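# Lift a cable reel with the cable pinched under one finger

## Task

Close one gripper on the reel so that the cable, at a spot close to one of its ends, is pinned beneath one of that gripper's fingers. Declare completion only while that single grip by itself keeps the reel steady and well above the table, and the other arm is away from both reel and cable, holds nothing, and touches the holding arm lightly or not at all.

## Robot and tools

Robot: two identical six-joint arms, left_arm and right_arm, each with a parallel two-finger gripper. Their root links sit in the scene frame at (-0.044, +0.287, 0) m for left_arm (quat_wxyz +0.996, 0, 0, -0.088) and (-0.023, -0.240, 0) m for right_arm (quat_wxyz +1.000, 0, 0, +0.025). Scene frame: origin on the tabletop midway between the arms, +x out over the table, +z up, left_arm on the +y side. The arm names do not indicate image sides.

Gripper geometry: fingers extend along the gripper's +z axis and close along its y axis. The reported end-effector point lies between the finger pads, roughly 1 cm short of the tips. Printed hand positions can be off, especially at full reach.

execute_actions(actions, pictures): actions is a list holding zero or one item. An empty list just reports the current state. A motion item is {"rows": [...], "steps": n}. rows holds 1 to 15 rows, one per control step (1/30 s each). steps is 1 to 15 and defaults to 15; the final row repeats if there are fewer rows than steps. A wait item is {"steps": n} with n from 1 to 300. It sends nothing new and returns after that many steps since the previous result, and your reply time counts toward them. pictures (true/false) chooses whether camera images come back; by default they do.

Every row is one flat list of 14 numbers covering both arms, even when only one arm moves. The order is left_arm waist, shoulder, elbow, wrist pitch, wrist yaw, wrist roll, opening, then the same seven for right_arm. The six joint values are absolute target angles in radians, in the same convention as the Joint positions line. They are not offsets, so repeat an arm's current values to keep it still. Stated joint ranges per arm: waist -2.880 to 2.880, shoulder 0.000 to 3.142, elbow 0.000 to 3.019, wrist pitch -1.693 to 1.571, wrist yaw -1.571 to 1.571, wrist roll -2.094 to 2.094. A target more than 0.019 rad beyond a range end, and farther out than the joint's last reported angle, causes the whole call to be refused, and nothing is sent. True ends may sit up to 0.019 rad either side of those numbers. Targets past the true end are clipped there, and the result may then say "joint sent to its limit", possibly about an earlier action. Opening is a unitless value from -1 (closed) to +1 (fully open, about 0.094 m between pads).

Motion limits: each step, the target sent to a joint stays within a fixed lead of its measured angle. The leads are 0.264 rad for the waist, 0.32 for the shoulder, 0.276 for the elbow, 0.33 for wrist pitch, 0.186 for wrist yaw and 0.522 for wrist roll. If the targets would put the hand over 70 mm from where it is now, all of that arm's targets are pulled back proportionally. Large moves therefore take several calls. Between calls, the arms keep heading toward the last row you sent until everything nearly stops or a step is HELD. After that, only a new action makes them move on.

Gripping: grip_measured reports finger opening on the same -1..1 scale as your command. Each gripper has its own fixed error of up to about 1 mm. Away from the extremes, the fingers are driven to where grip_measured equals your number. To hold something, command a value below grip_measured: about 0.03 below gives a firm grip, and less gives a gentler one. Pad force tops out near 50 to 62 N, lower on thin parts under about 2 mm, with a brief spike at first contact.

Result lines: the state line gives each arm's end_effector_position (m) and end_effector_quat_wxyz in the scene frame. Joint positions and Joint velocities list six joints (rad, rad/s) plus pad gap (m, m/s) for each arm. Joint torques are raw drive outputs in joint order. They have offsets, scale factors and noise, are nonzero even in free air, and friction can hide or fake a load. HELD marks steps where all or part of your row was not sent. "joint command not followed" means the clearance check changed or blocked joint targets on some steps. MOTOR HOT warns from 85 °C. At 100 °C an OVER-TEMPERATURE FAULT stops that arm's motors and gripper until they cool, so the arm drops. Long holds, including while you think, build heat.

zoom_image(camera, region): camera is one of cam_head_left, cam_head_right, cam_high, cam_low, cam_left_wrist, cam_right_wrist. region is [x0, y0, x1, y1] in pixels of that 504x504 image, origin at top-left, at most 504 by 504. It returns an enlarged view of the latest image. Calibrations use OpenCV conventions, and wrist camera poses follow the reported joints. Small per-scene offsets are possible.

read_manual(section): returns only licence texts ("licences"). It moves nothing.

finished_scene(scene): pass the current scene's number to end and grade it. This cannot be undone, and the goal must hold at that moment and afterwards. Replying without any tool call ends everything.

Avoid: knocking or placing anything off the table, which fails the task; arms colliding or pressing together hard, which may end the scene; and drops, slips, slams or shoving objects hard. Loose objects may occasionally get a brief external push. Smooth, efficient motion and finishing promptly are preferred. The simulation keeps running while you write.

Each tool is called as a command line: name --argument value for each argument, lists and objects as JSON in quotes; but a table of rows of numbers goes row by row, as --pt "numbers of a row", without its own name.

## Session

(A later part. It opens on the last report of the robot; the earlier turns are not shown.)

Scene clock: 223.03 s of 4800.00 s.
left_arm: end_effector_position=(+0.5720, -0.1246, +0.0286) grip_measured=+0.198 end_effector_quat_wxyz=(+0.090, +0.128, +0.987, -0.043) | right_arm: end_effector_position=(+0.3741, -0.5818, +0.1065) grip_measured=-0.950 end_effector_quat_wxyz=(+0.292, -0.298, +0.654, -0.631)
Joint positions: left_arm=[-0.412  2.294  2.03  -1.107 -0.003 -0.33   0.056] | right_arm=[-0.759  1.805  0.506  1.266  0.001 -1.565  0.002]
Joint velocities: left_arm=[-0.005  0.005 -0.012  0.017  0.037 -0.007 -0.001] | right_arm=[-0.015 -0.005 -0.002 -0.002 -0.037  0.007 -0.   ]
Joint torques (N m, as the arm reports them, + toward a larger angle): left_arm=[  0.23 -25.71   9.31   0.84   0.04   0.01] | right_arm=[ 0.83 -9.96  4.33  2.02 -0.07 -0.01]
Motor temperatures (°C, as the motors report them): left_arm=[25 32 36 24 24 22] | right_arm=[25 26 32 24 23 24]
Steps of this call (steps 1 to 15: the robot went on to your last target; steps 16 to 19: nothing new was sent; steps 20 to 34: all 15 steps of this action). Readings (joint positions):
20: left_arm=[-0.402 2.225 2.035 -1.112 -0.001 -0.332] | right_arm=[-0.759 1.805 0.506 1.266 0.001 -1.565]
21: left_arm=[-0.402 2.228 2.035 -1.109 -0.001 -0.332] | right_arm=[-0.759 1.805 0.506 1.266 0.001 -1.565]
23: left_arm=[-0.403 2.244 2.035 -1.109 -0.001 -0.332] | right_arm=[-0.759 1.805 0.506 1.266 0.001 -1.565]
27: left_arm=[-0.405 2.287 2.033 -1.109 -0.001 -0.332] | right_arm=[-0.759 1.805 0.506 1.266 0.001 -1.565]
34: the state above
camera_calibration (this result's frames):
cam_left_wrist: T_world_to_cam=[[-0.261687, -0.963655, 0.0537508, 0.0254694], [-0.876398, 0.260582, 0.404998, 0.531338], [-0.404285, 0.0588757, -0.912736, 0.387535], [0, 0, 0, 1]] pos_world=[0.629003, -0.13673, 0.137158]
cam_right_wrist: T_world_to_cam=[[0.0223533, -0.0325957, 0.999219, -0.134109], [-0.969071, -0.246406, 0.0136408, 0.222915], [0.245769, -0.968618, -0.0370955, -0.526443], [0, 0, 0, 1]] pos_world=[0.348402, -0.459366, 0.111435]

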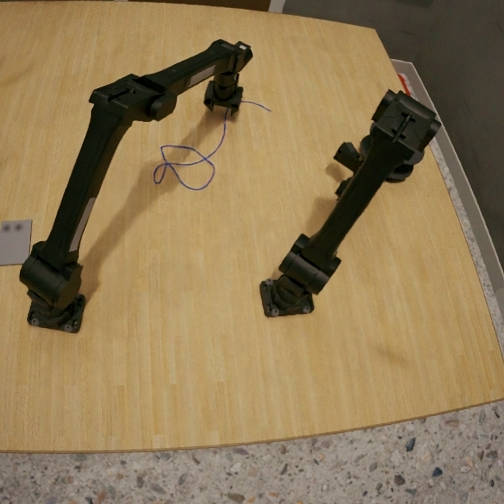

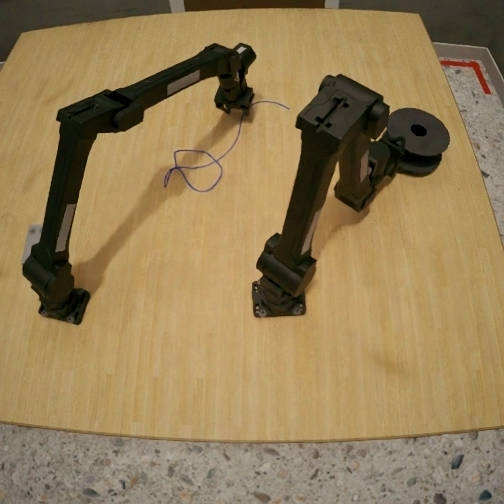

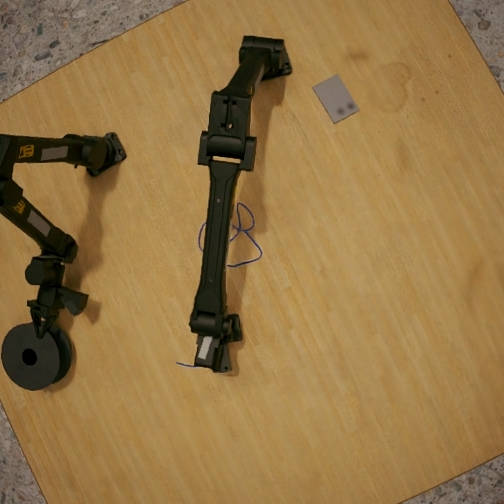

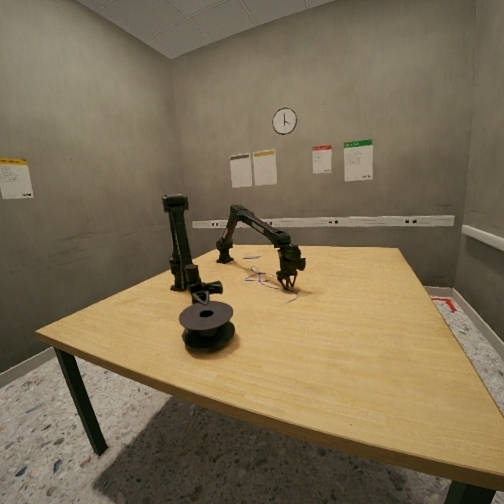

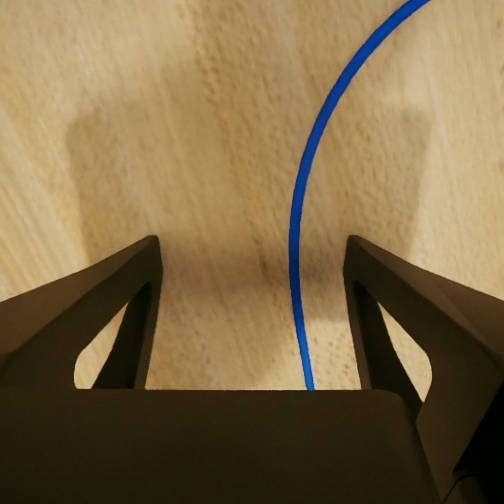

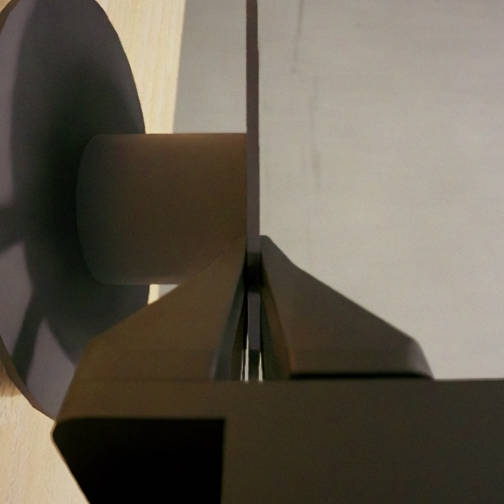

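Lowering slightly and closing.

execute_actions --actions '[{"rows":[[-0.43,2.34,2.02,-1.10,0,-0.28,0.2,-0.75,1.78,0.52,1.28,0,-1.57,-1],[-0.43,2.34,2.02,-1.10,0,-0.28,0.2,-0.75,1.78,0.52,1.28,0,-1.57,-1],[-0.43,2.34,2.02,-1.10,0,-0.28,0.2,-0.75,1.78,0.52,1.28,0,-1.57,-1],[-0.43,2.34,2.02,-1.10,0,-0.28,0.2,-0.75,1.78,0.52,1.28,0,-1.57,-1],[-0.43,2.33,2.02,-1.10,0,-0.28,-1,-0.75,1.78,0.52,1.28,0,-1.57,-1]],"steps":15}]'

Scene clock: 224.63 s of 4800.00 s.
left_arm: end_effector_position=(+0.5703, -0.1265, +0.0261) grip_measured=-0.975 end_effector_quat_wxyz=(+0.089, +0.148, +0.984, -0.040) | right_arm: end_effector_position=(+0.3741, -0.5818, +0.1065) grip_measured=-0.950 end_effector_quat_wxyz=(+0.292, -0.298, +0.654, -0.631)
Joint positions: left_arm=[-0.416  2.298  2.03  -1.107 -0.004 -0.294  0.001] | right_arm=[-0.759  1.805  0.506  1.266  0.001 -1.565  0.002]
Joint velocities: left_arm=[-0.005 -0.005  0.002 -0.002  0.007 -0.007 -0.   ] | right_arm=[ 0.015  0.015 -0.007 -0.002 -0.051  0.007 -0.001]
Joint torques (N m, as the arm reports them, + toward a larger angle): left_arm=[ -0.41 -25.16   9.28   0.71   0.05   0.04] | right_arm=[ 1.07 -9.72  4.34  1.97 -0.02 -0.06]
Motor temperatures (°C, as the motors report them): left_arm=[25 32 36 24 24 22] | right_arm=[25 26 32 24 23 24]
Steps of this call (steps 1 to 15: the robot went on to your last target; steps 16 to 33: nothing new was sent; steps 34 to 48: all 15 steps of this action). Readings (joint positions):
34: left_arm=[-0.413 2.295 2.030 -1.107 -0.003 -0.324] | right_arm=[-0.759 1.805 0.506 1.266 0.001 -1.565]
35: left_arm=[-0.413 2.296 2.030 -1.107 -0.003 -0.318] | right_arm=[-0.759 1.805 0.506 1.266 0.001 -1.565]
37: left_arm=[-0.414 2.298 2.030 -1.107 -0.003 -0.308] | right_arm=[-0.759 1.805 0.506 1.266 0.001 -1.565]
41: left_arm=[-0.415 2.298 2.030 -1.107 -0.004 -0.299] | right_arm=[-0.759 1.805 0.506 1.266 0.001 -1.565]
48: the state above
camera_calibration (this result's frames):
cam_left_wrist: T_world_to_cam=[[-0.299024, -0.953159, 0.045527, 0.0462081], [-0.866167, 0.291134, 0.406197, 0.529353], [-0.400424, 0.0820285, -0.912651, 0.38544], [0, 0, 0, 1]] pos_world=[0.626665, -0.141686, 0.134647]
cam_right_wrist: T_world_to_cam=[[0.0223533, -0.0325957, 0.999219, -0.134109], [-0.969071, -0.246406, 0.0136408, 0.222915], [0.245769, -0.968618, -0.0370955, -0.526443], [0, 0, 0, 1]] pos_world=[0.348402, -0.459366, 0.111435]

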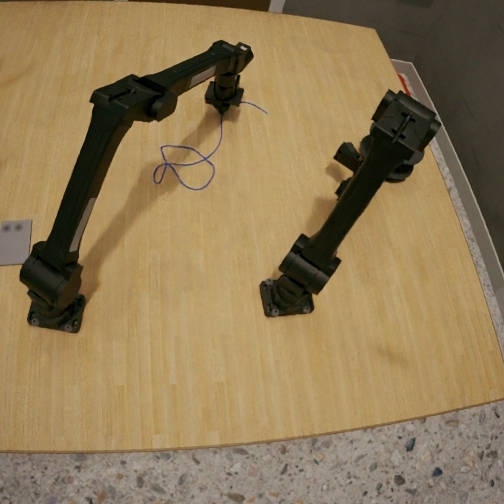

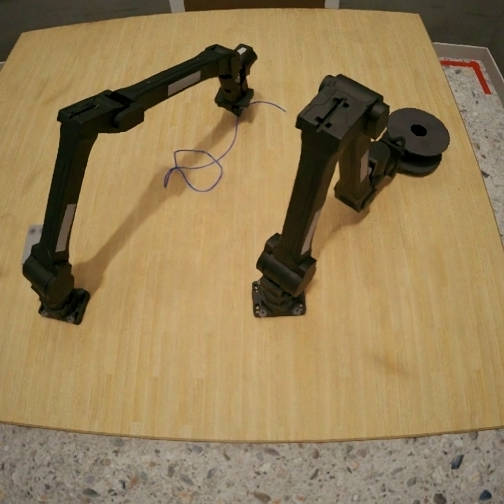

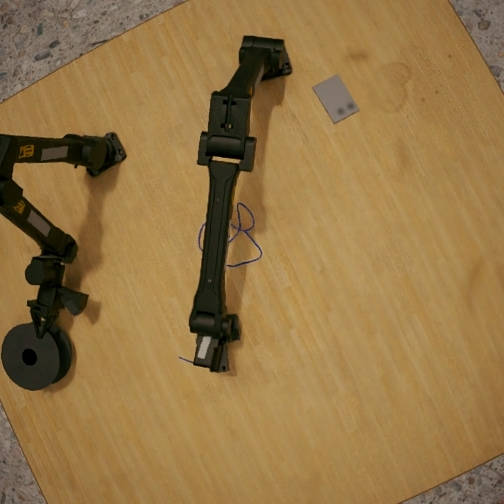

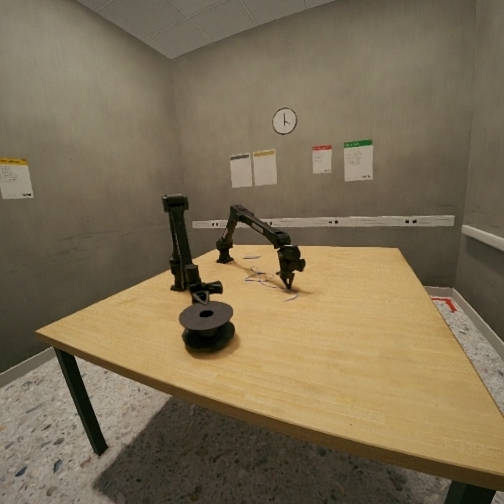

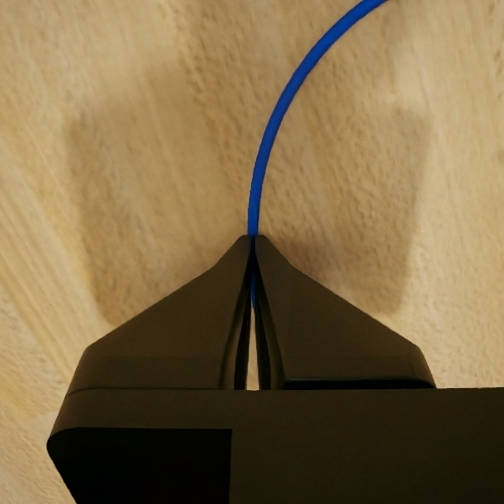

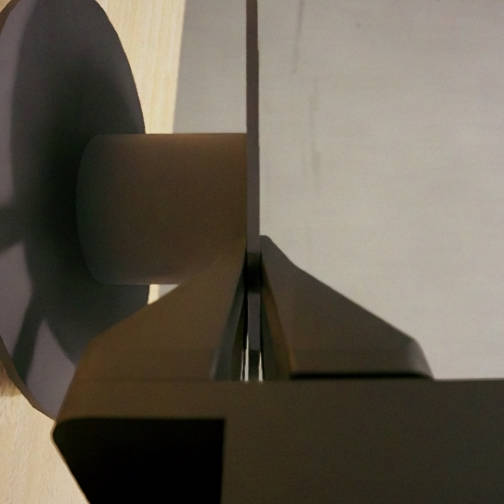

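execute_actions --actions '[{"rows":[[-0.42,2.24,2.0,-1.10,0,-0.28,-1,-0.75,1.78,0.52,1.28,0,-1.57,-1],[-0.42,2.24,2.0,-1.10,0,-0.28,-1,-0.75,1.78,0.52,1.28,0,-1.57,-1],[-0.42,2.2,1.93,-1.10,0,-0.28,-1,-0.75,1.78,0.52,1.28,0,-1.57,-1],[-0.42,2.2,1.93,-1.10,0,-0.28,-1,-0.75,1.78,0.52,1.28,0,-1.57,-1],[-0.42,2.2,1.93,-1.10,0,-0.28,-1,-0.75,1.78,0.52,1.28,0,-1.57,-1],[-0.42,2.14,1.83,-1.10,0,-0.28,-1,-0.75,1.78,0.52,1.28,0,-1.57,-1],[-0.42,2.14,1.83,-1.10,0,-0.28,-1,-0.75,1.78,0.52,1.28,0,-1.57,-1],[-0.42,2.14,1.83,-1.10,0,-0.28,-1,-0.75,1.78,0.52,1.28,0,-1.57,-1],[-0.42,2.08,1.72,-1.08,0,-0.28,-1,-0.75,1.78,0.52,1.28,0,-1.57,-1],[-0.42,2.08,1.72,-1.08,0,-0.28,-1,-0.75,1.78,0.52,1.28,0,-1.57,-1],[-0.42,2.08,1.72,-1.08,0,-0.28,-1,-0.75,1.78,0.52,1.28,0,-1.57,-1],[-0.42,2.03,1.62,-1.06,0,-0.28,-1,-0.75,1.78,0.52,1.28,0,-1.57,-1]],"steps":15}]' --pictures false

execute_actions --actions '[{"rows":[[-0.42,2.036,1.61,-1.06,0,-0.28,-1,-0.75,1.78,0.52,1.28,0,-1.57,-1]],"steps":10}]'

Scene clock: 230.80 s of 4800.00 s.
left_arm: end_effector_position=(+0.4794, -0.0653, +0.0569) grip_measured=-0.975 end_effector_quat_wxyz=(+0.054, +0.149, +0.987, -0.023) | right_arm: end_effector_position=(+0.3741, -0.5818, +0.1065) grip_measured=-0.950 end_effector_quat_wxyz=(+0.292, -0.298, +0.654, -0.631)
Joint positions: left_arm=[-0.416  2.02   1.641 -1.075 -0.004 -0.292  0.001] | right_arm=[-0.759  1.805  0.506  1.266  0.001 -1.565  0.002]
Joint velocities: left_arm=[-0.015 -0.22  -0.344 -0.017  0.037  0.007  0.   ] | right_arm=[-0.015 -0.005  0.017 -0.017  0.037 -0.022  0.   ]
Joint torques (N m, as the arm reports them, + toward a larger angle): left_arm=[  0.72 -21.44   9.73   0.92   0.06   0.02] | right_arm=[ 1.18 -9.11  4.26  2.01  0.02 -0.04]
Motor temperatures (°C, as the motors report them): left_arm=[25 33 35 24 24 22] | right_arm=[25 26 31 24 23 24]
Steps of this call (steps 1 to 15: the robot went on to your last target; steps 16 to 170: nothing new was sent; steps 171 to 185: all 15 steps of this action). Readings (joint positions):
171: left_arm=[-0.416 2.294 2.027 -1.106 -0.004 -0.293] | right_arm=[-0.759 1.805 0.506 1.266 0.001 -1.565]
172: left_arm=[-0.416 2.287 2.018 -1.105 -0.004 -0.293] | right_arm=[-0.759 1.805 0.506 1.266 0.001 -1.565]
174: left_arm=[-0.416 2.256 1.972 -1.102 -0.004 -0.292] | right_arm=[-0.759 1.805 0.506 1.266 0.001 -1.565]
178: left_arm=[-0.416 2.171 1.861 -1.098 -0.004 -0.292] | right_arm=[-0.759 1.805 0.506 1.266 0.001 -1.565]
185: the state above

Scene clock: 231.13 s of 4800.00 s.
left_arm: end_effector_position=(+0.4733, -0.0611, +0.0519) grip_measured=-0.975 end_effector_quat_wxyz=(+0.047, +0.149, +0.987, -0.020) | right_arm: end_effector_position=(+0.3741, -0.5818, +0.1065) grip_measured=-0.950 end_effector_quat_wxyz=(+0.292, -0.298, +0.654, -0.631)
Joint positions: left_arm=[-0.416  2.015  1.621 -1.075 -0.004 -0.292  0.001] | right_arm=[-0.759  1.805  0.506  1.266  0.001 -1.565  0.002]
Joint velocities: left_arm=[-0.015  0.005 -0.017 -0.002 -0.007  0.007 -0.002] | right_arm=[-0.005 -0.015 -0.007  0.012 -0.037 -0.007 -0.   ]
Joint torques (N m, as the arm reports them, + toward a larger angle): left_arm=[  0.49 -21.44   8.53   0.95   0.04   0.01] | right_arm=[ 1.59 -9.61  4.16  1.97 -0.02 -0.01]
Motor temperatures (°C, as the motors report them): left_arm=[25 33 35 24 24 22] | right_arm=[25 26 31 24 23 24]
Steps of this call (steps 1 to 10: all 10 steps of this action). Readings (joint positions):
1: left_arm=[-0.416 2.015 1.633 -1.075 -0.004 -0.292] | right_arm=[-0.759 1.805 0.506 1.266 0.001 -1.565]
2: left_arm=[-0.416 2.015 1.630 -1.075 -0.004 -0.292] | right_arm=[-0.759 1.805 0.506 1.266 0.001 -1.565]
4: left_arm=[-0.416 2.015 1.625 -1.075 -0.004 -0.292] | right_arm=[-0.759 1.805 0.506 1.266 0.001 -1.565]
8: left_arm=[-0.416 2.015 1.621 -1.075 -0.004 -0.292] | right_arm=[-0.759 1.805 0.506 1.266 0.001 -1.565]
10: the state above
camera_calibration (this result's frames):
cam_left_wrist: T_world_to_cam=[[-0.298323, -0.95429, 0.01829, 0.0793074], [-0.830607, 0.269004, 0.487574, 0.393357], [-0.470207, 0.130263, -0.87289, 0.398634], [0, 0, 0, 1]] pos_world=[0.537825, -0.0820595, 0.154723]
cam_right_wrist: T_world_to_cam=[[0.0223533, -0.0325957, 0.999219, -0.134109], [-0.969071, -0.246406, 0.0136408, 0.222915], [0.245769, -0.968618, -0.0370955, -0.526443], [0, 0, 0, 1]] pos_world=[0.348402, -0.459366, 0.111435]

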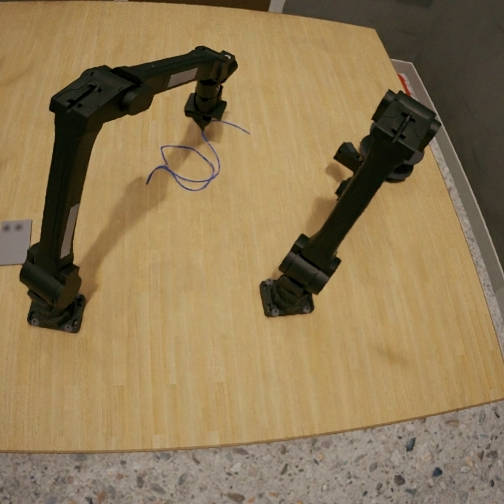

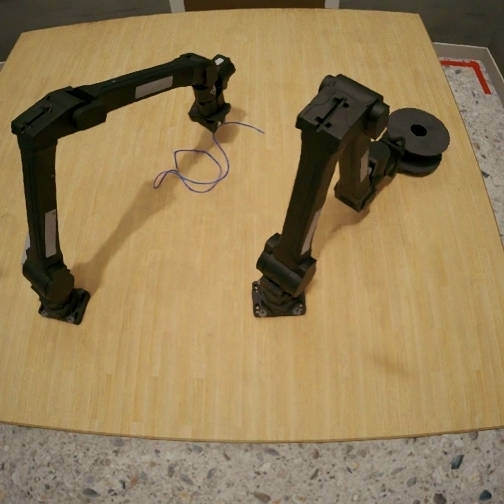

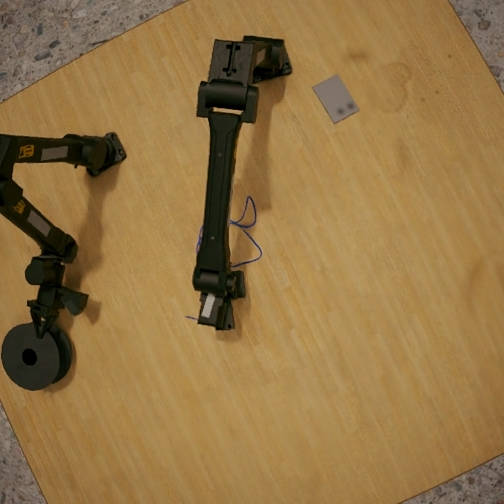

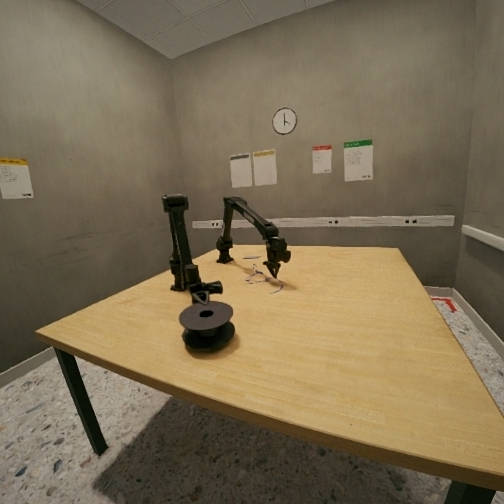

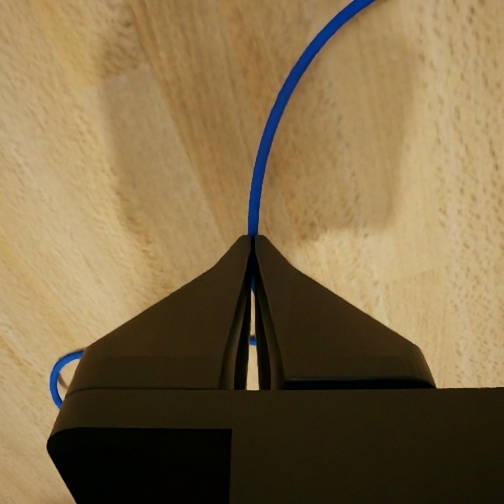

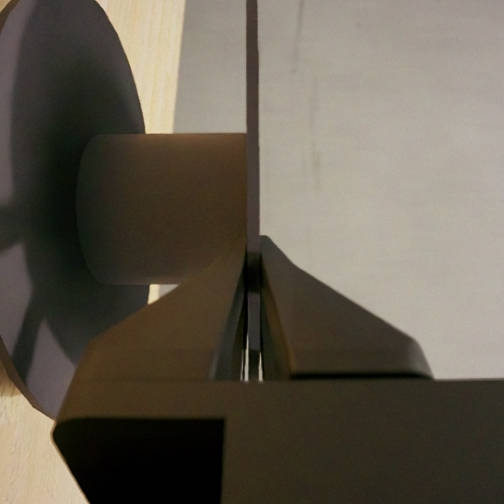

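execute_actions --actions '[{"rows":[[-0.42,2.08,1.61,-1.06,0,-0.28,-1,-0.75,1.78,0.52,1.28,0,-1.57,-1],[-0.42,2.08,1.61,-1.06,0,-0.28,-1,-0.75,1.78,0.52,1.28,0,-1.57,-1],[-0.42,2.08,1.61,-1.06,0,-0.28,-1,-0.75,1.78,0.52,1.28,0,-1.57,-1],[-0.42,2.08,1.61,-1.06,0,-0.28,-1,-0.75,1.78,0.52,1.28,0,-1.57,-1],[-0.42,2.08,1.61,-1.06,0,-0.28,-1,-0.75,1.78,0.52,1.28,0,-1.57,-1],[-0.42,2.08,1.61,-1.06,0,-0.28,-1,-0.75,1.78,0.52,1.28,0,-1.57,-1],[-0.42,2.08,1.61,-1.06,0,-0.28,-1,-0.75,1.78,0.52,1.28,0,-1.57,-1],[-0.42,2.08,1.61,-1.06,0,-0.28,0.2,-0.75,1.78,0.52,1.28,0,-1.57,-1]],"steps":15}]' --pictures false

execute_actions --actions '[{"rows":[[-0.42,1.9,1.61,-1.2,0,-0.9,0.2,-0.75,1.78,0.52,1.28,0,-1.57,-1]],"steps":12}]'

Scene clock: 233.73 s of 4800.00 s.
left_arm: end_effector_position=(+0.4699, -0.0588, +0.0222) grip_measured=+0.198 end_effector_quat_wxyz=(+0.025, +0.150, +0.988, -0.010) | right_arm: end_effector_position=(+0.3741, -0.5818, +0.1065) grip_measured=-0.950 end_effector_quat_wxyz=(+0.292, -0.298, +0.654, -0.631)
Joint positions: left_arm=[-0.416  2.065  1.621 -1.072 -0.004 -0.292  0.056] | right_arm=[-0.759  1.805  0.506  1.266  0.001 -1.565  0.002]
Joint velocities: left_arm=[-0.005 -0.005 -0.002 -0.022  0.051 -0.022  0.001] | right_arm=[-0.015 -0.005  0.012  0.002 -0.11   0.037  0.   ]
Joint torques (N m, as the arm reports them, + toward a larger angle): left_arm=[  0.68 -22.21   8.37   0.72   0.05   0.02] | right_arm=[ 1.37 -9.3   4.25  2.07 -0.03 -0.04]
Motor temperatures (°C, as the motors report them): left_arm=[25 32 35 24 24 22] | right_arm=[25 26 31 24 23 24]
Steps of this call (steps 1 to 15: the robot went on to your last target; steps 16 to 63: nothing new was sent; steps 64 to 78: all 15 steps of this action). Readings (joint positions):
64: left_arm=[-0.416 2.018 1.621 -1.075 -0.004 -0.292] | right_arm=[-0.759 1.805 0.506 1.266 0.001 -1.565]
65: left_arm=[-0.416 2.020 1.621 -1.073 -0.004 -0.292] | right_arm=[-0.759 1.805 0.506 1.266 0.001 -1.565]
67: left_arm=[-0.416 2.031 1.621 -1.072 -0.004 -0.292] | right_arm=[-0.759 1.805 0.506 1.266 0.001 -1.565]
71: left_arm=[-0.416 2.056 1.621 -1.072 -0.004 -0.292] | right_arm=[-0.759 1.805 0.506 1.266 0.001 -1.565]
78: the state above

Scene clock: 234.13 s of 4800.00 s.
left_arm: end_effector_position=(+0.4500, -0.0455, +0.1361) grip_measured=+0.198 end_effector_quat_wxyz=(+0.051, -0.121, +0.990, -0.042) | right_arm: end_effector_position=(+0.3741, -0.5818, +0.1065) grip_measured=-0.950 end_effector_quat_wxyz=(+0.292, -0.298, +0.654, -0.631)
Joint positions: left_arm=[-0.416  1.854  1.602 -1.186 -0.003 -0.835  0.056] | right_arm=[-0.759  1.805  0.506  1.266  0.001 -1.565  0.002]
Joint velocities: left_arm=[-0.015 -0.142 -0.022 -0.002  0.022 -0.374 -0.   ] | right_arm=[-0.005 -0.015  0.007 -0.012  0.051 -0.007  0.001]
Joint torques (N m, as the arm reports them, + toward a larger angle): left_arm=[  0.24 -16.16  10.79  -0.29  -0.02  -0.19] | right_arm=[  1.23 -10.69   4.24   2.13  -0.01  -0.02]
Motor temperatures (°C, as the motors report them): left_arm=[25 33 35 24 24 22] | right_arm=[25 26 31 24 23 24]
Steps of this call (steps 1 to 12: all 12 steps of this action). Readings (joint positions):
1: left_arm=[-0.416 2.058 1.620 -1.087 -0.004 -0.353] | right_arm=[-0.759 1.805 0.506 1.266 0.001 -1.565]
2: left_arm=[-0.416 2.047 1.614 -1.114 -0.003 -0.429] | right_arm=[-0.759 1.805 0.506 1.266 0.001 -1.565]
4: left_arm=[-0.416 2.009 1.604 -1.156 -0.003 -0.572] | right_arm=[-0.759 1.805 0.506 1.266 0.001 -1.565]
8: left_arm=[-0.416 1.912 1.602 -1.184 -0.003 -0.759] | right_arm=[-0.759 1.805 0.506 1.266 0.001 -1.565]
12: the state above
camera_calibration (this result's frames):
cam_left_wrist: T_world_to_cam=[[0.233896, -0.968196, 0.0888167, -0.164027], [-0.855825, -0.161676, 0.49135, 0.319998], [-0.461363, -0.190936, -0.866422, 0.439683], [0, 0, 0, 1]] pos_world=[0.515081, -0.0231228, 0.238288]
cam_right_wrist: T_world_to_cam=[[0.0223533, -0.0325957, 0.999219, -0.134109], [-0.969071, -0.246406, 0.0136408, 0.222915], [0.245769, -0.968618, -0.0370955, -0.526443], [0, 0, 0, 1]] pos_world=[0.348402, -0.459366, 0.111435]

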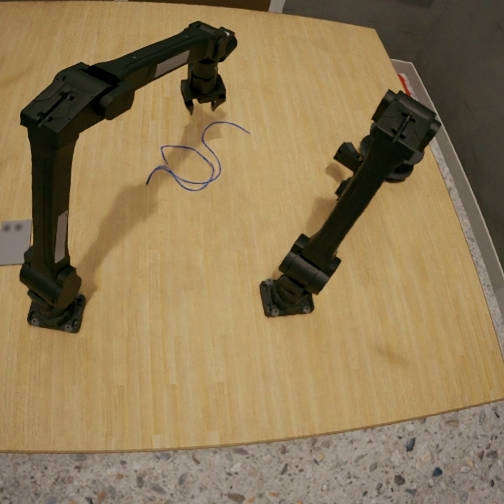

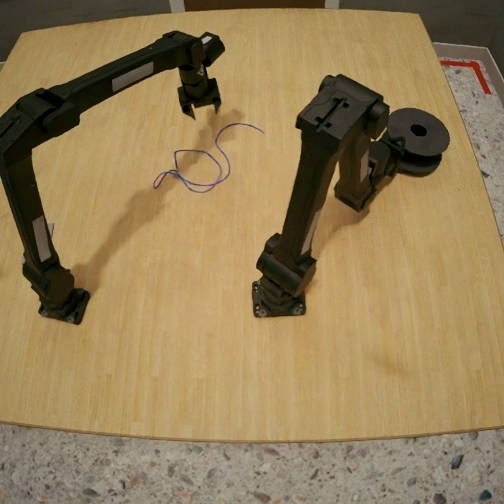

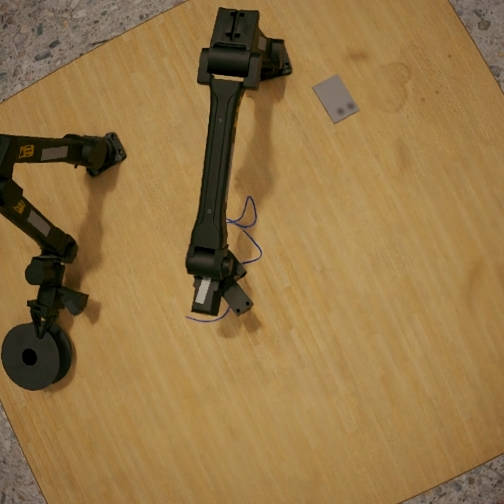

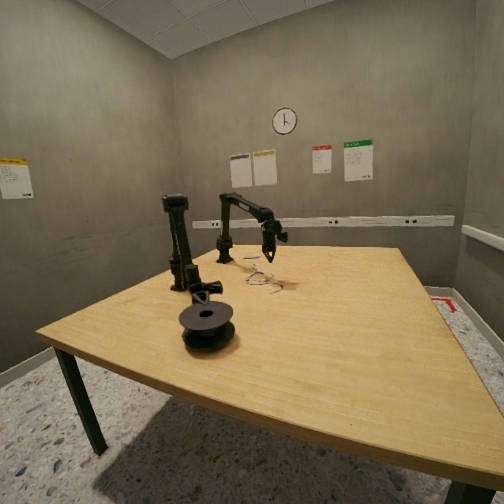

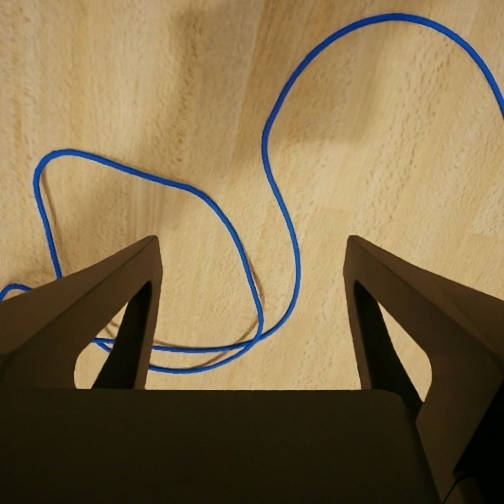

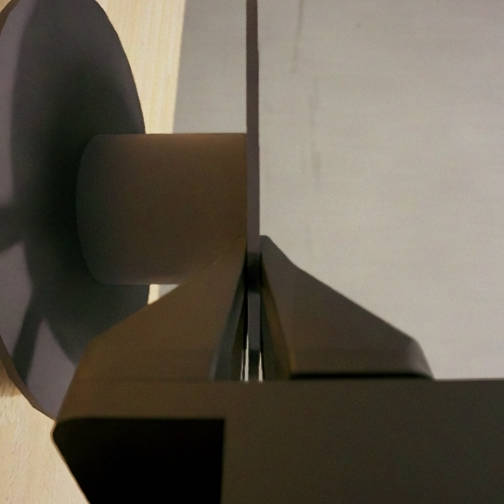

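execute_actions --actions '[{"rows":[[-0.445,2.2,2.08,-1.3,0,-1.61,0.2,-0.75,1.78,0.52,1.28,0,-1.57,-1]],"steps":15}]' --pictures false

execute_actions --actions '[{"rows":[[-0.445,2.27,2.08,-1.28,0,-1.61,0.2,-0.75,1.78,0.52,1.28,0,-1.57,-1]],"steps":12}]'

Scene clock: 236.63 s of 4800.00 s.
left_arm: end_effector_position=(+0.5321, -0.1183, +0.0826) grip_measured=+0.199 end_effector_quat_wxyz=(+0.026, -0.455, +0.889, -0.046) | right_arm: end_effector_position=(+0.3741, -0.5818, +0.1065) grip_measured=-0.950 end_effector_quat_wxyz=(+0.292, -0.298, +0.654, -0.631)
Joint positions: left_arm=[-0.436  2.21   2.033 -1.288 -0.003 -1.559  0.056] | right_arm=[-0.759  1.805  0.506  1.266  0.001 -1.565  0.002]
Joint velocities: left_arm=[-0.015 -0.044 -0.017 -0.027  0.051 -0.256 -0.001] | right_arm=[-0.015 -0.005 -0.007 -0.007  0.007 -0.007 -0.001]
Joint torques (N m, as the arm reports them, + toward a larger angle): left_arm=[  0.05 -27.75  14.43  -0.34  -0.06  -0.16] | right_arm=[ 1.36 -9.92  4.19  1.92 -0.03 -0.04]
Motor temperatures (°C, as the motors report them): left_arm=[25 32 35 24 24 22] | right_arm=[25 26 31 24 23 24]
Steps of this call (steps 1 to 30: the robot went on to your last target; steps 31 to 60: nothing new was sent; steps 61 to 75: all 15 steps of this action). Readings (joint positions):
61: left_arm=[-0.416 1.898 1.622 -1.207 -0.003 -0.940] | right_arm=[-0.759 1.805 0.506 1.266 0.001 -1.565]
62: left_arm=[-0.417 1.928 1.669 -1.232 -0.003 -1.004] | right_arm=[-0.759 1.805 0.506 1.266 0.001 -1.565]
64: left_arm=[-0.419 2.019 1.796 -1.262 -0.003 -1.155] | right_arm=[-0.759 1.805 0.506 1.266 0.001 -1.565]
68: left_arm=[-0.426 2.191 2.029 -1.277 -0.003 -1.414] | right_arm=[-0.759 1.805 0.506 1.266 0.001 -1.565]
75: the state above

Scene clock: 237.03 s of 4800.00 s.
left_arm: end_effector_position=(+0.5314, -0.1178, +0.0584) grip_measured=+0.199 end_effector_quat_wxyz=(+0.018, -0.471, +0.881, -0.032) | right_arm: end_effector_position=(+0.3741, -0.5818, +0.1065) grip_measured=-0.950 end_effector_quat_wxyz=(+0.292, -0.298, +0.654, -0.631)
Joint positions: left_arm=[-0.436  2.248  2.038 -1.288 -0.003 -1.595  0.056] | right_arm=[-0.759  1.805  0.506  1.266  0.001 -1.565  0.002]
Joint velocities: left_arm=[-0.015  0.044 -0.022 -0.002 -0.081 -0.022 -0.   ] | right_arm=[-0.005  0.005 -0.012  0.002 -0.037 -0.066 -0.001]
Joint torques (N m, as the arm reports them, + toward a larger angle): left_arm=[  0.03 -25.16  13.85   0.48  -0.06  -0.17] | right_arm=[  1.71 -10.38   4.3    2.06  -0.02  -0.02]
Motor temperatures (°C, as the motors report them): left_arm=[25 32 35 24 24 22] | right_arm=[25 26 31 24 23 24]
Steps of this call (steps 1 to 12: all 12 steps of this action). Readings (joint positions):
1: left_arm=[-0.436 2.210 2.034 -1.288 -0.003 -1.567] | right_arm=[-0.759 1.805 0.506 1.266 0.001 -1.565]
2: left_arm=[-0.436 2.211 2.037 -1.288 -0.003 -1.573] | right_arm=[-0.759 1.805 0.506 1.266 0.001 -1.565]
4: left_arm=[-0.436 2.217 2.038 -1.288 -0.003 -1.582] | right_arm=[-0.759 1.805 0.506 1.266 0.001 -1.565]
8: left_arm=[-0.436 2.235 2.038 -1.288 -0.003 -1.591] | right_arm=[-0.759 1.805 0.506 1.266 0.001 -1.565]
12: the state above
camera_calibration (this result's frames):
cam_left_wrist: T_world_to_cam=[[0.828664, -0.555842, 0.0659906, -0.512263], [-0.488958, -0.661434, 0.568706, 0.15782], [-0.272462, -0.503533, -0.81989, 0.256196], [0, 0, 0, 1]] pos_world=[0.571465, -0.051347, 0.154104]
cam_right_wrist: T_world_to_cam=[[0.0223533, -0.0325957, 0.999219, -0.134109], [-0.969071, -0.246406, 0.0136408, 0.222915], [0.245769, -0.968618, -0.0370955, -0.526443], [0, 0, 0, 1]] pos_world=[0.348402, -0.459366, 0.111435]

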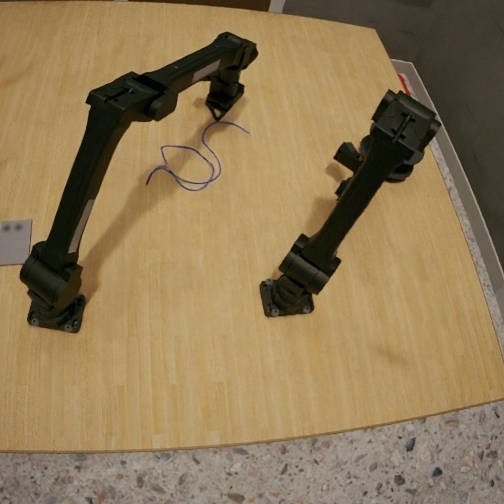

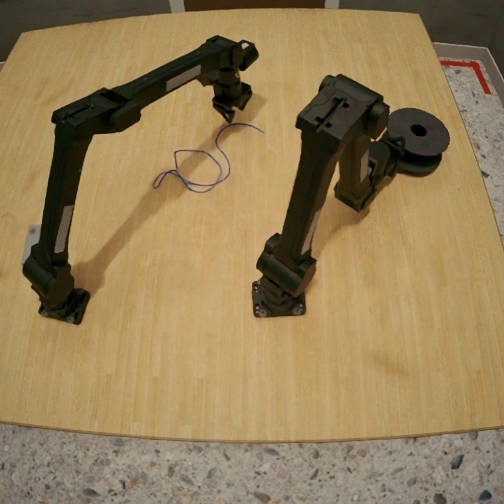

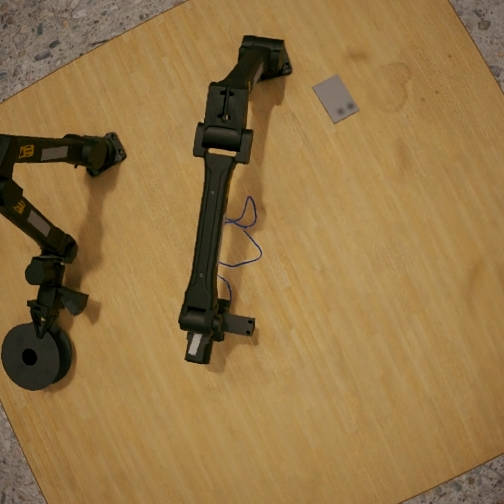

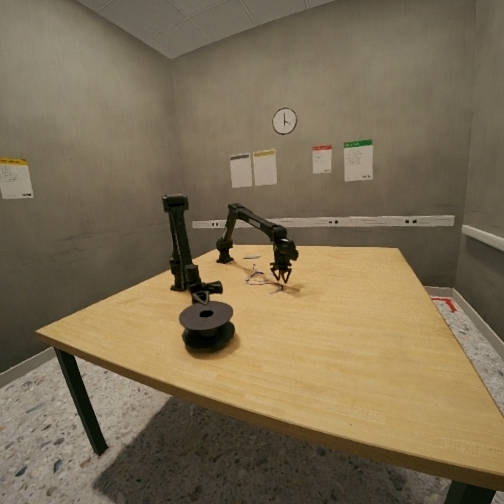

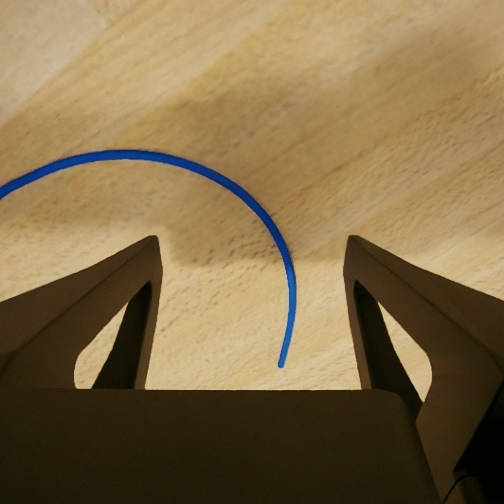

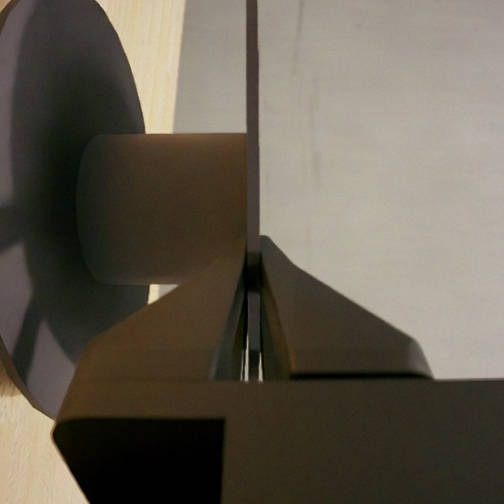

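execute_actions --actions '[{"rows":[[-0.44,2.31,2.1,-1.26,0,-1.61,0.2,-0.75,1.78,0.52,1.28,0,-1.57,-1]],"steps":15}]'

Scene clock: 240.90 s of 4800.00 s.
left_arm: end_effector_position=(+0.5357, -0.1208, +0.0382) grip_measured=+0.199 end_effector_quat_wxyz=(+0.016, -0.473, +0.881, -0.028) | right_arm: end_effector_position=(+0.3741, -0.5818, +0.1065) grip_measured=-0.950 end_effector_quat_wxyz=(+0.292, -0.298, +0.654, -0.631)
Joint positions: left_arm=[-0.436  2.286  2.053 -1.273 -0.003 -1.598  0.056] | right_arm=[-0.759  1.805  0.506  1.266  0.001 -1.565  0.002]
Joint velocities: left_arm=[-0.015 -0.005 -0.002 -0.017 -0.007 -0.081 -0.   ] | right_arm=[-0.005  0.005 -0.022 -0.002 -0.051 -0.066  0.001]
Joint torques (N m, as the arm reports them, + toward a larger angle): left_arm=[  0.6  -25.38  14.28   0.69  -0.07  -0.18] | right_arm=[  1.54 -10.22   4.29   2.08  -0.01  -0.07]
Motor temperatures (°C, as the motors report them): left_arm=[25 33 36 24 24 22] | right_arm=[25 26 31 24 23 24]
Steps of this call (steps 1 to 15: the robot went on to your last target; steps 16 to 101: nothing new was sent; steps 102 to 116: all 15 steps of this action). Readings (joint positions):
102: left_arm=[-0.436 2.251 2.040 -1.286 -0.003 -1.598] | right_arm=[-0.759 1.805 0.506 1.266 0.001 -1.565]
103: left_arm=[-0.436 2.255 2.045 -1.282 -0.003 -1.598] | right_arm=[-0.759 1.805 0.506 1.266 0.001 -1.565]
105: left_arm=[-0.436 2.264 2.052 -1.275 -0.003 -1.598] | right_arm=[-0.759 1.805 0.506 1.266 0.001 -1.565]
109: left_arm=[-0.436 2.278 2.053 -1.273 -0.003 -1.598] | right_arm=[-0.759 1.805 0.506 1.266 0.001 -1.565]
116: the state above
camera_calibration (this result's frames):
cam_left_wrist: T_world_to_cam=[[0.830591, -0.553933, 0.0572402, -0.516669], [-0.483052, -0.665512, 0.568995, 0.165749], [-0.277091, -0.500252, -0.820346, 0.242164], [0, 0, 0, 1]] pos_world=[0.576308, -0.0547487, 0.133922]
cam_right_wrist: T_world_to_cam=[[0.0223533, -0.0325957, 0.999219, -0.134109], [-0.969071, -0.246406, 0.0136408, 0.222915], [0.245769, -0.968618, -0.0370955, -0.526443], [0, 0, 0, 1]] pos_world=[0.348402, -0.459366, 0.111435]

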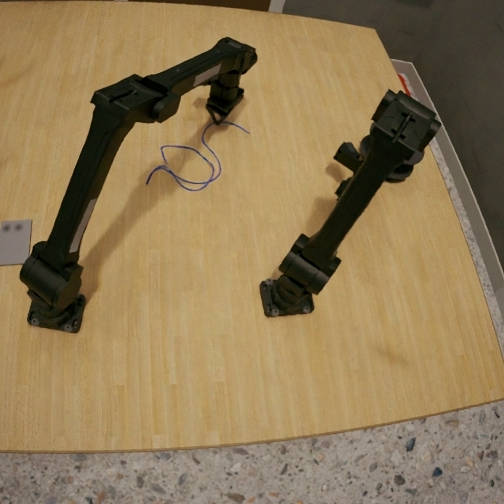

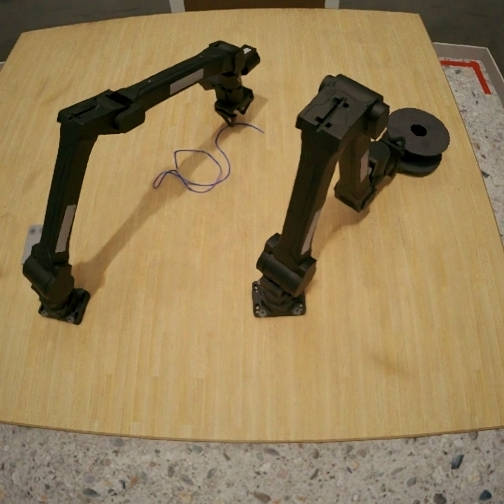

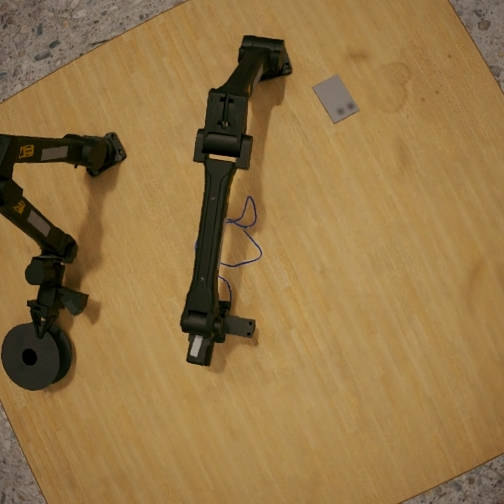

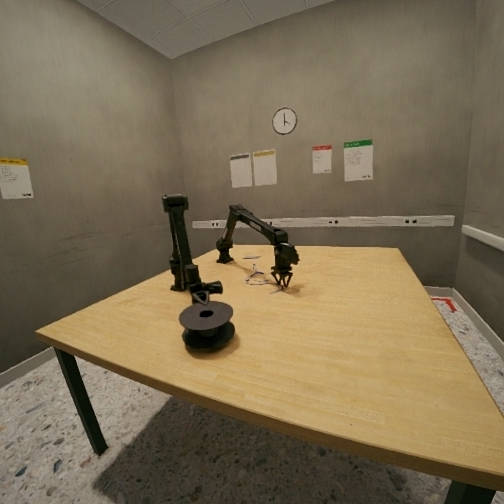

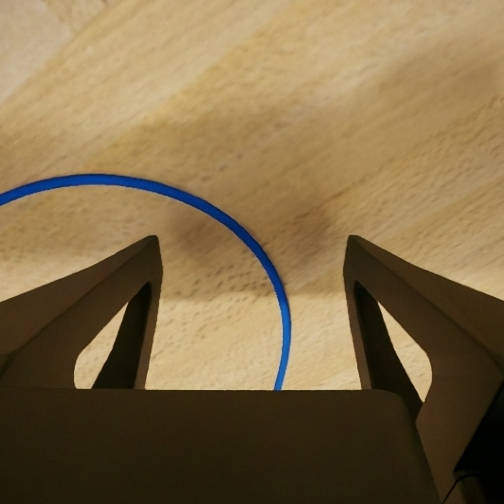

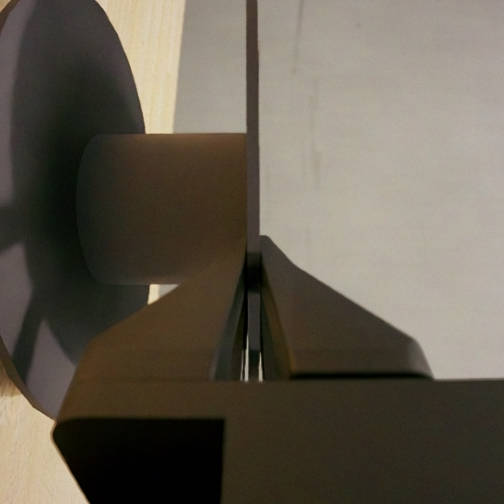

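execute_actions --actions '[{"rows":[[-0.465,2.335,2.1,-1.26,0,-1.5,0.2,-0.75,1.78,0.52,1.28,0,-1.57,-1]],"steps":15}]'

Scene clock: 242.47 s of 4800.00 s.
left_arm: end_effector_position=(+0.5266, -0.1315, +0.0253) grip_measured=+0.199 end_effector_quat_wxyz=(+0.013, -0.427, +0.904, -0.020) | right_arm: end_effector_position=(+0.3741, -0.5818, +0.1065) grip_measured=-0.950 end_effector_quat_wxyz=(+0.292, -0.298, +0.654, -0.631)
Joint positions: left_arm=[-0.456  2.306  2.054 -1.273 -0.004 -1.515  0.056] | right_arm=[-0.759  1.805  0.506  1.266  0.001 -1.565  0.002]
Joint velocities: left_arm=[-0.015 -0.005 -0.007  0.007 -0.051 -0.051 -0.   ] | right_arm=[-0.015 -0.005 -0.002  0.012 -0.081  0.037  0.001]
Joint torques (N m, as the arm reports them, + toward a larger angle): left_arm=[  0.03 -24.97  14.1    0.61  -0.05   0.03] | right_arm=[  1.4  -10.31   4.29   2.07  -0.06  -0.03]
Motor temperatures (°C, as the motors report them): left_arm=[25 33 36 24 24 22] | right_arm=[25 26 31 24 23 24]
Steps of this call (steps 1 to 15: the robot went on to your last target; steps 16 to 32: nothing new was sent; steps 33 to 47: all 15 steps of this action). Readings (joint positions):
33: left_arm=[-0.437 2.287 2.053 -1.273 -0.003 -1.584] | right_arm=[-0.759 1.805 0.506 1.266 0.001 -1.565]
34: left_arm=[-0.438 2.288 2.053 -1.273 -0.003 -1.569] | right_arm=[-0.759 1.805 0.506 1.266 0.001 -1.565]
36: left_arm=[-0.441 2.292 2.053 -1.273 -0.003 -1.549] | right_arm=[-0.759 1.805 0.506 1.266 0.001 -1.565]
40: left_arm=[-0.451 2.303 2.053 -1.273 -0.003 -1.527] | right_arm=[-0.759 1.805 0.506 1.266 0.001 -1.565]
47: the state above
camera_calibration (this result's frames):
cam_left_wrist: T_world_to_cam=[[0.770094, -0.636715, 0.0393596, -0.492805], [-0.542463, -0.621133, 0.565621, 0.198776], [-0.335692, -0.456932, -0.823725, 0.260379], [0, 0, 0, 1]] pos_world=[0.574742, -0.0713348, 0.121445]
cam_right_wrist: T_world_to_cam=[[0.0223533, -0.0325957, 0.999219, -0.134109], [-0.969071, -0.246406, 0.0136408, 0.222915], [0.245769, -0.968618, -0.0370955, -0.526443], [0, 0, 0, 1]] pos_world=[0.348402, -0.459366, 0.111435]

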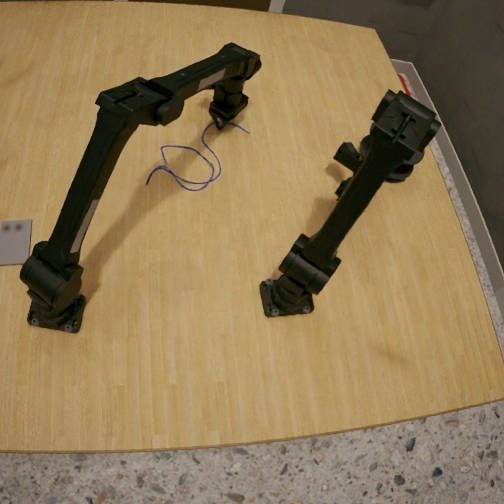

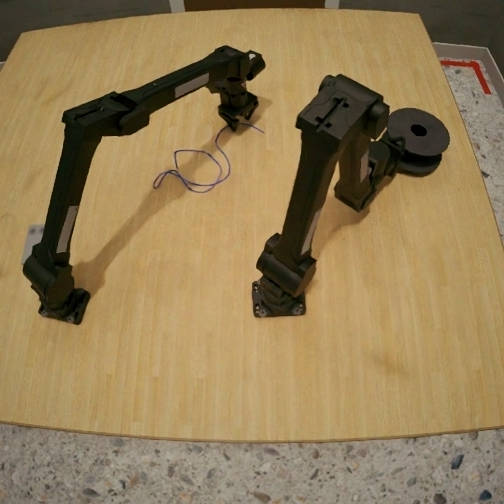

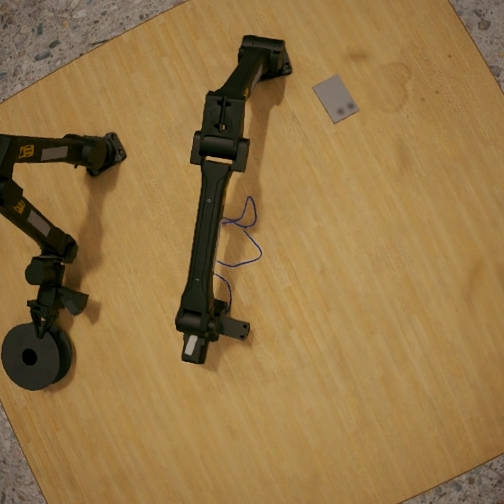

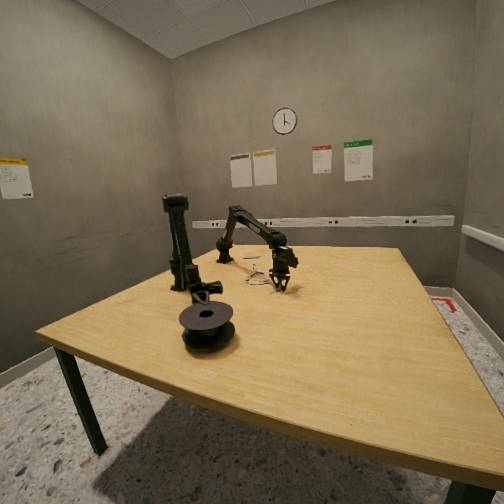

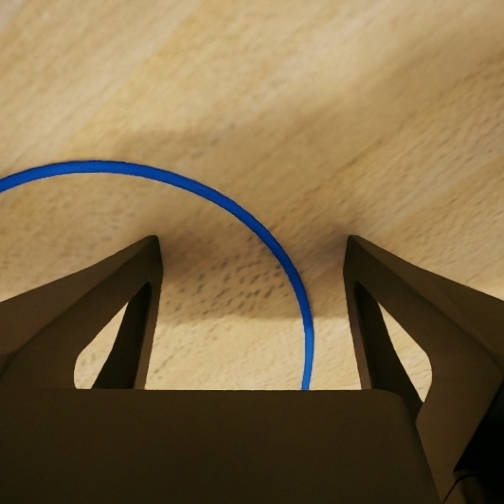

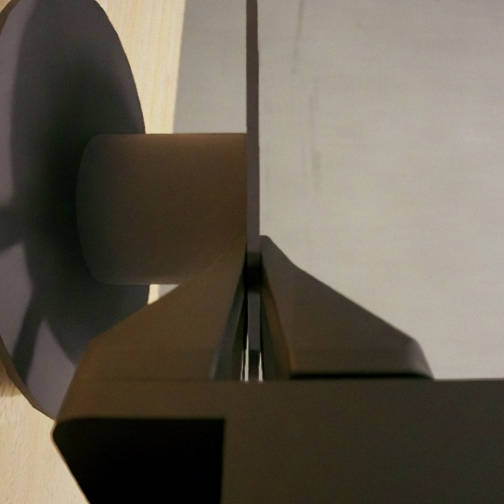

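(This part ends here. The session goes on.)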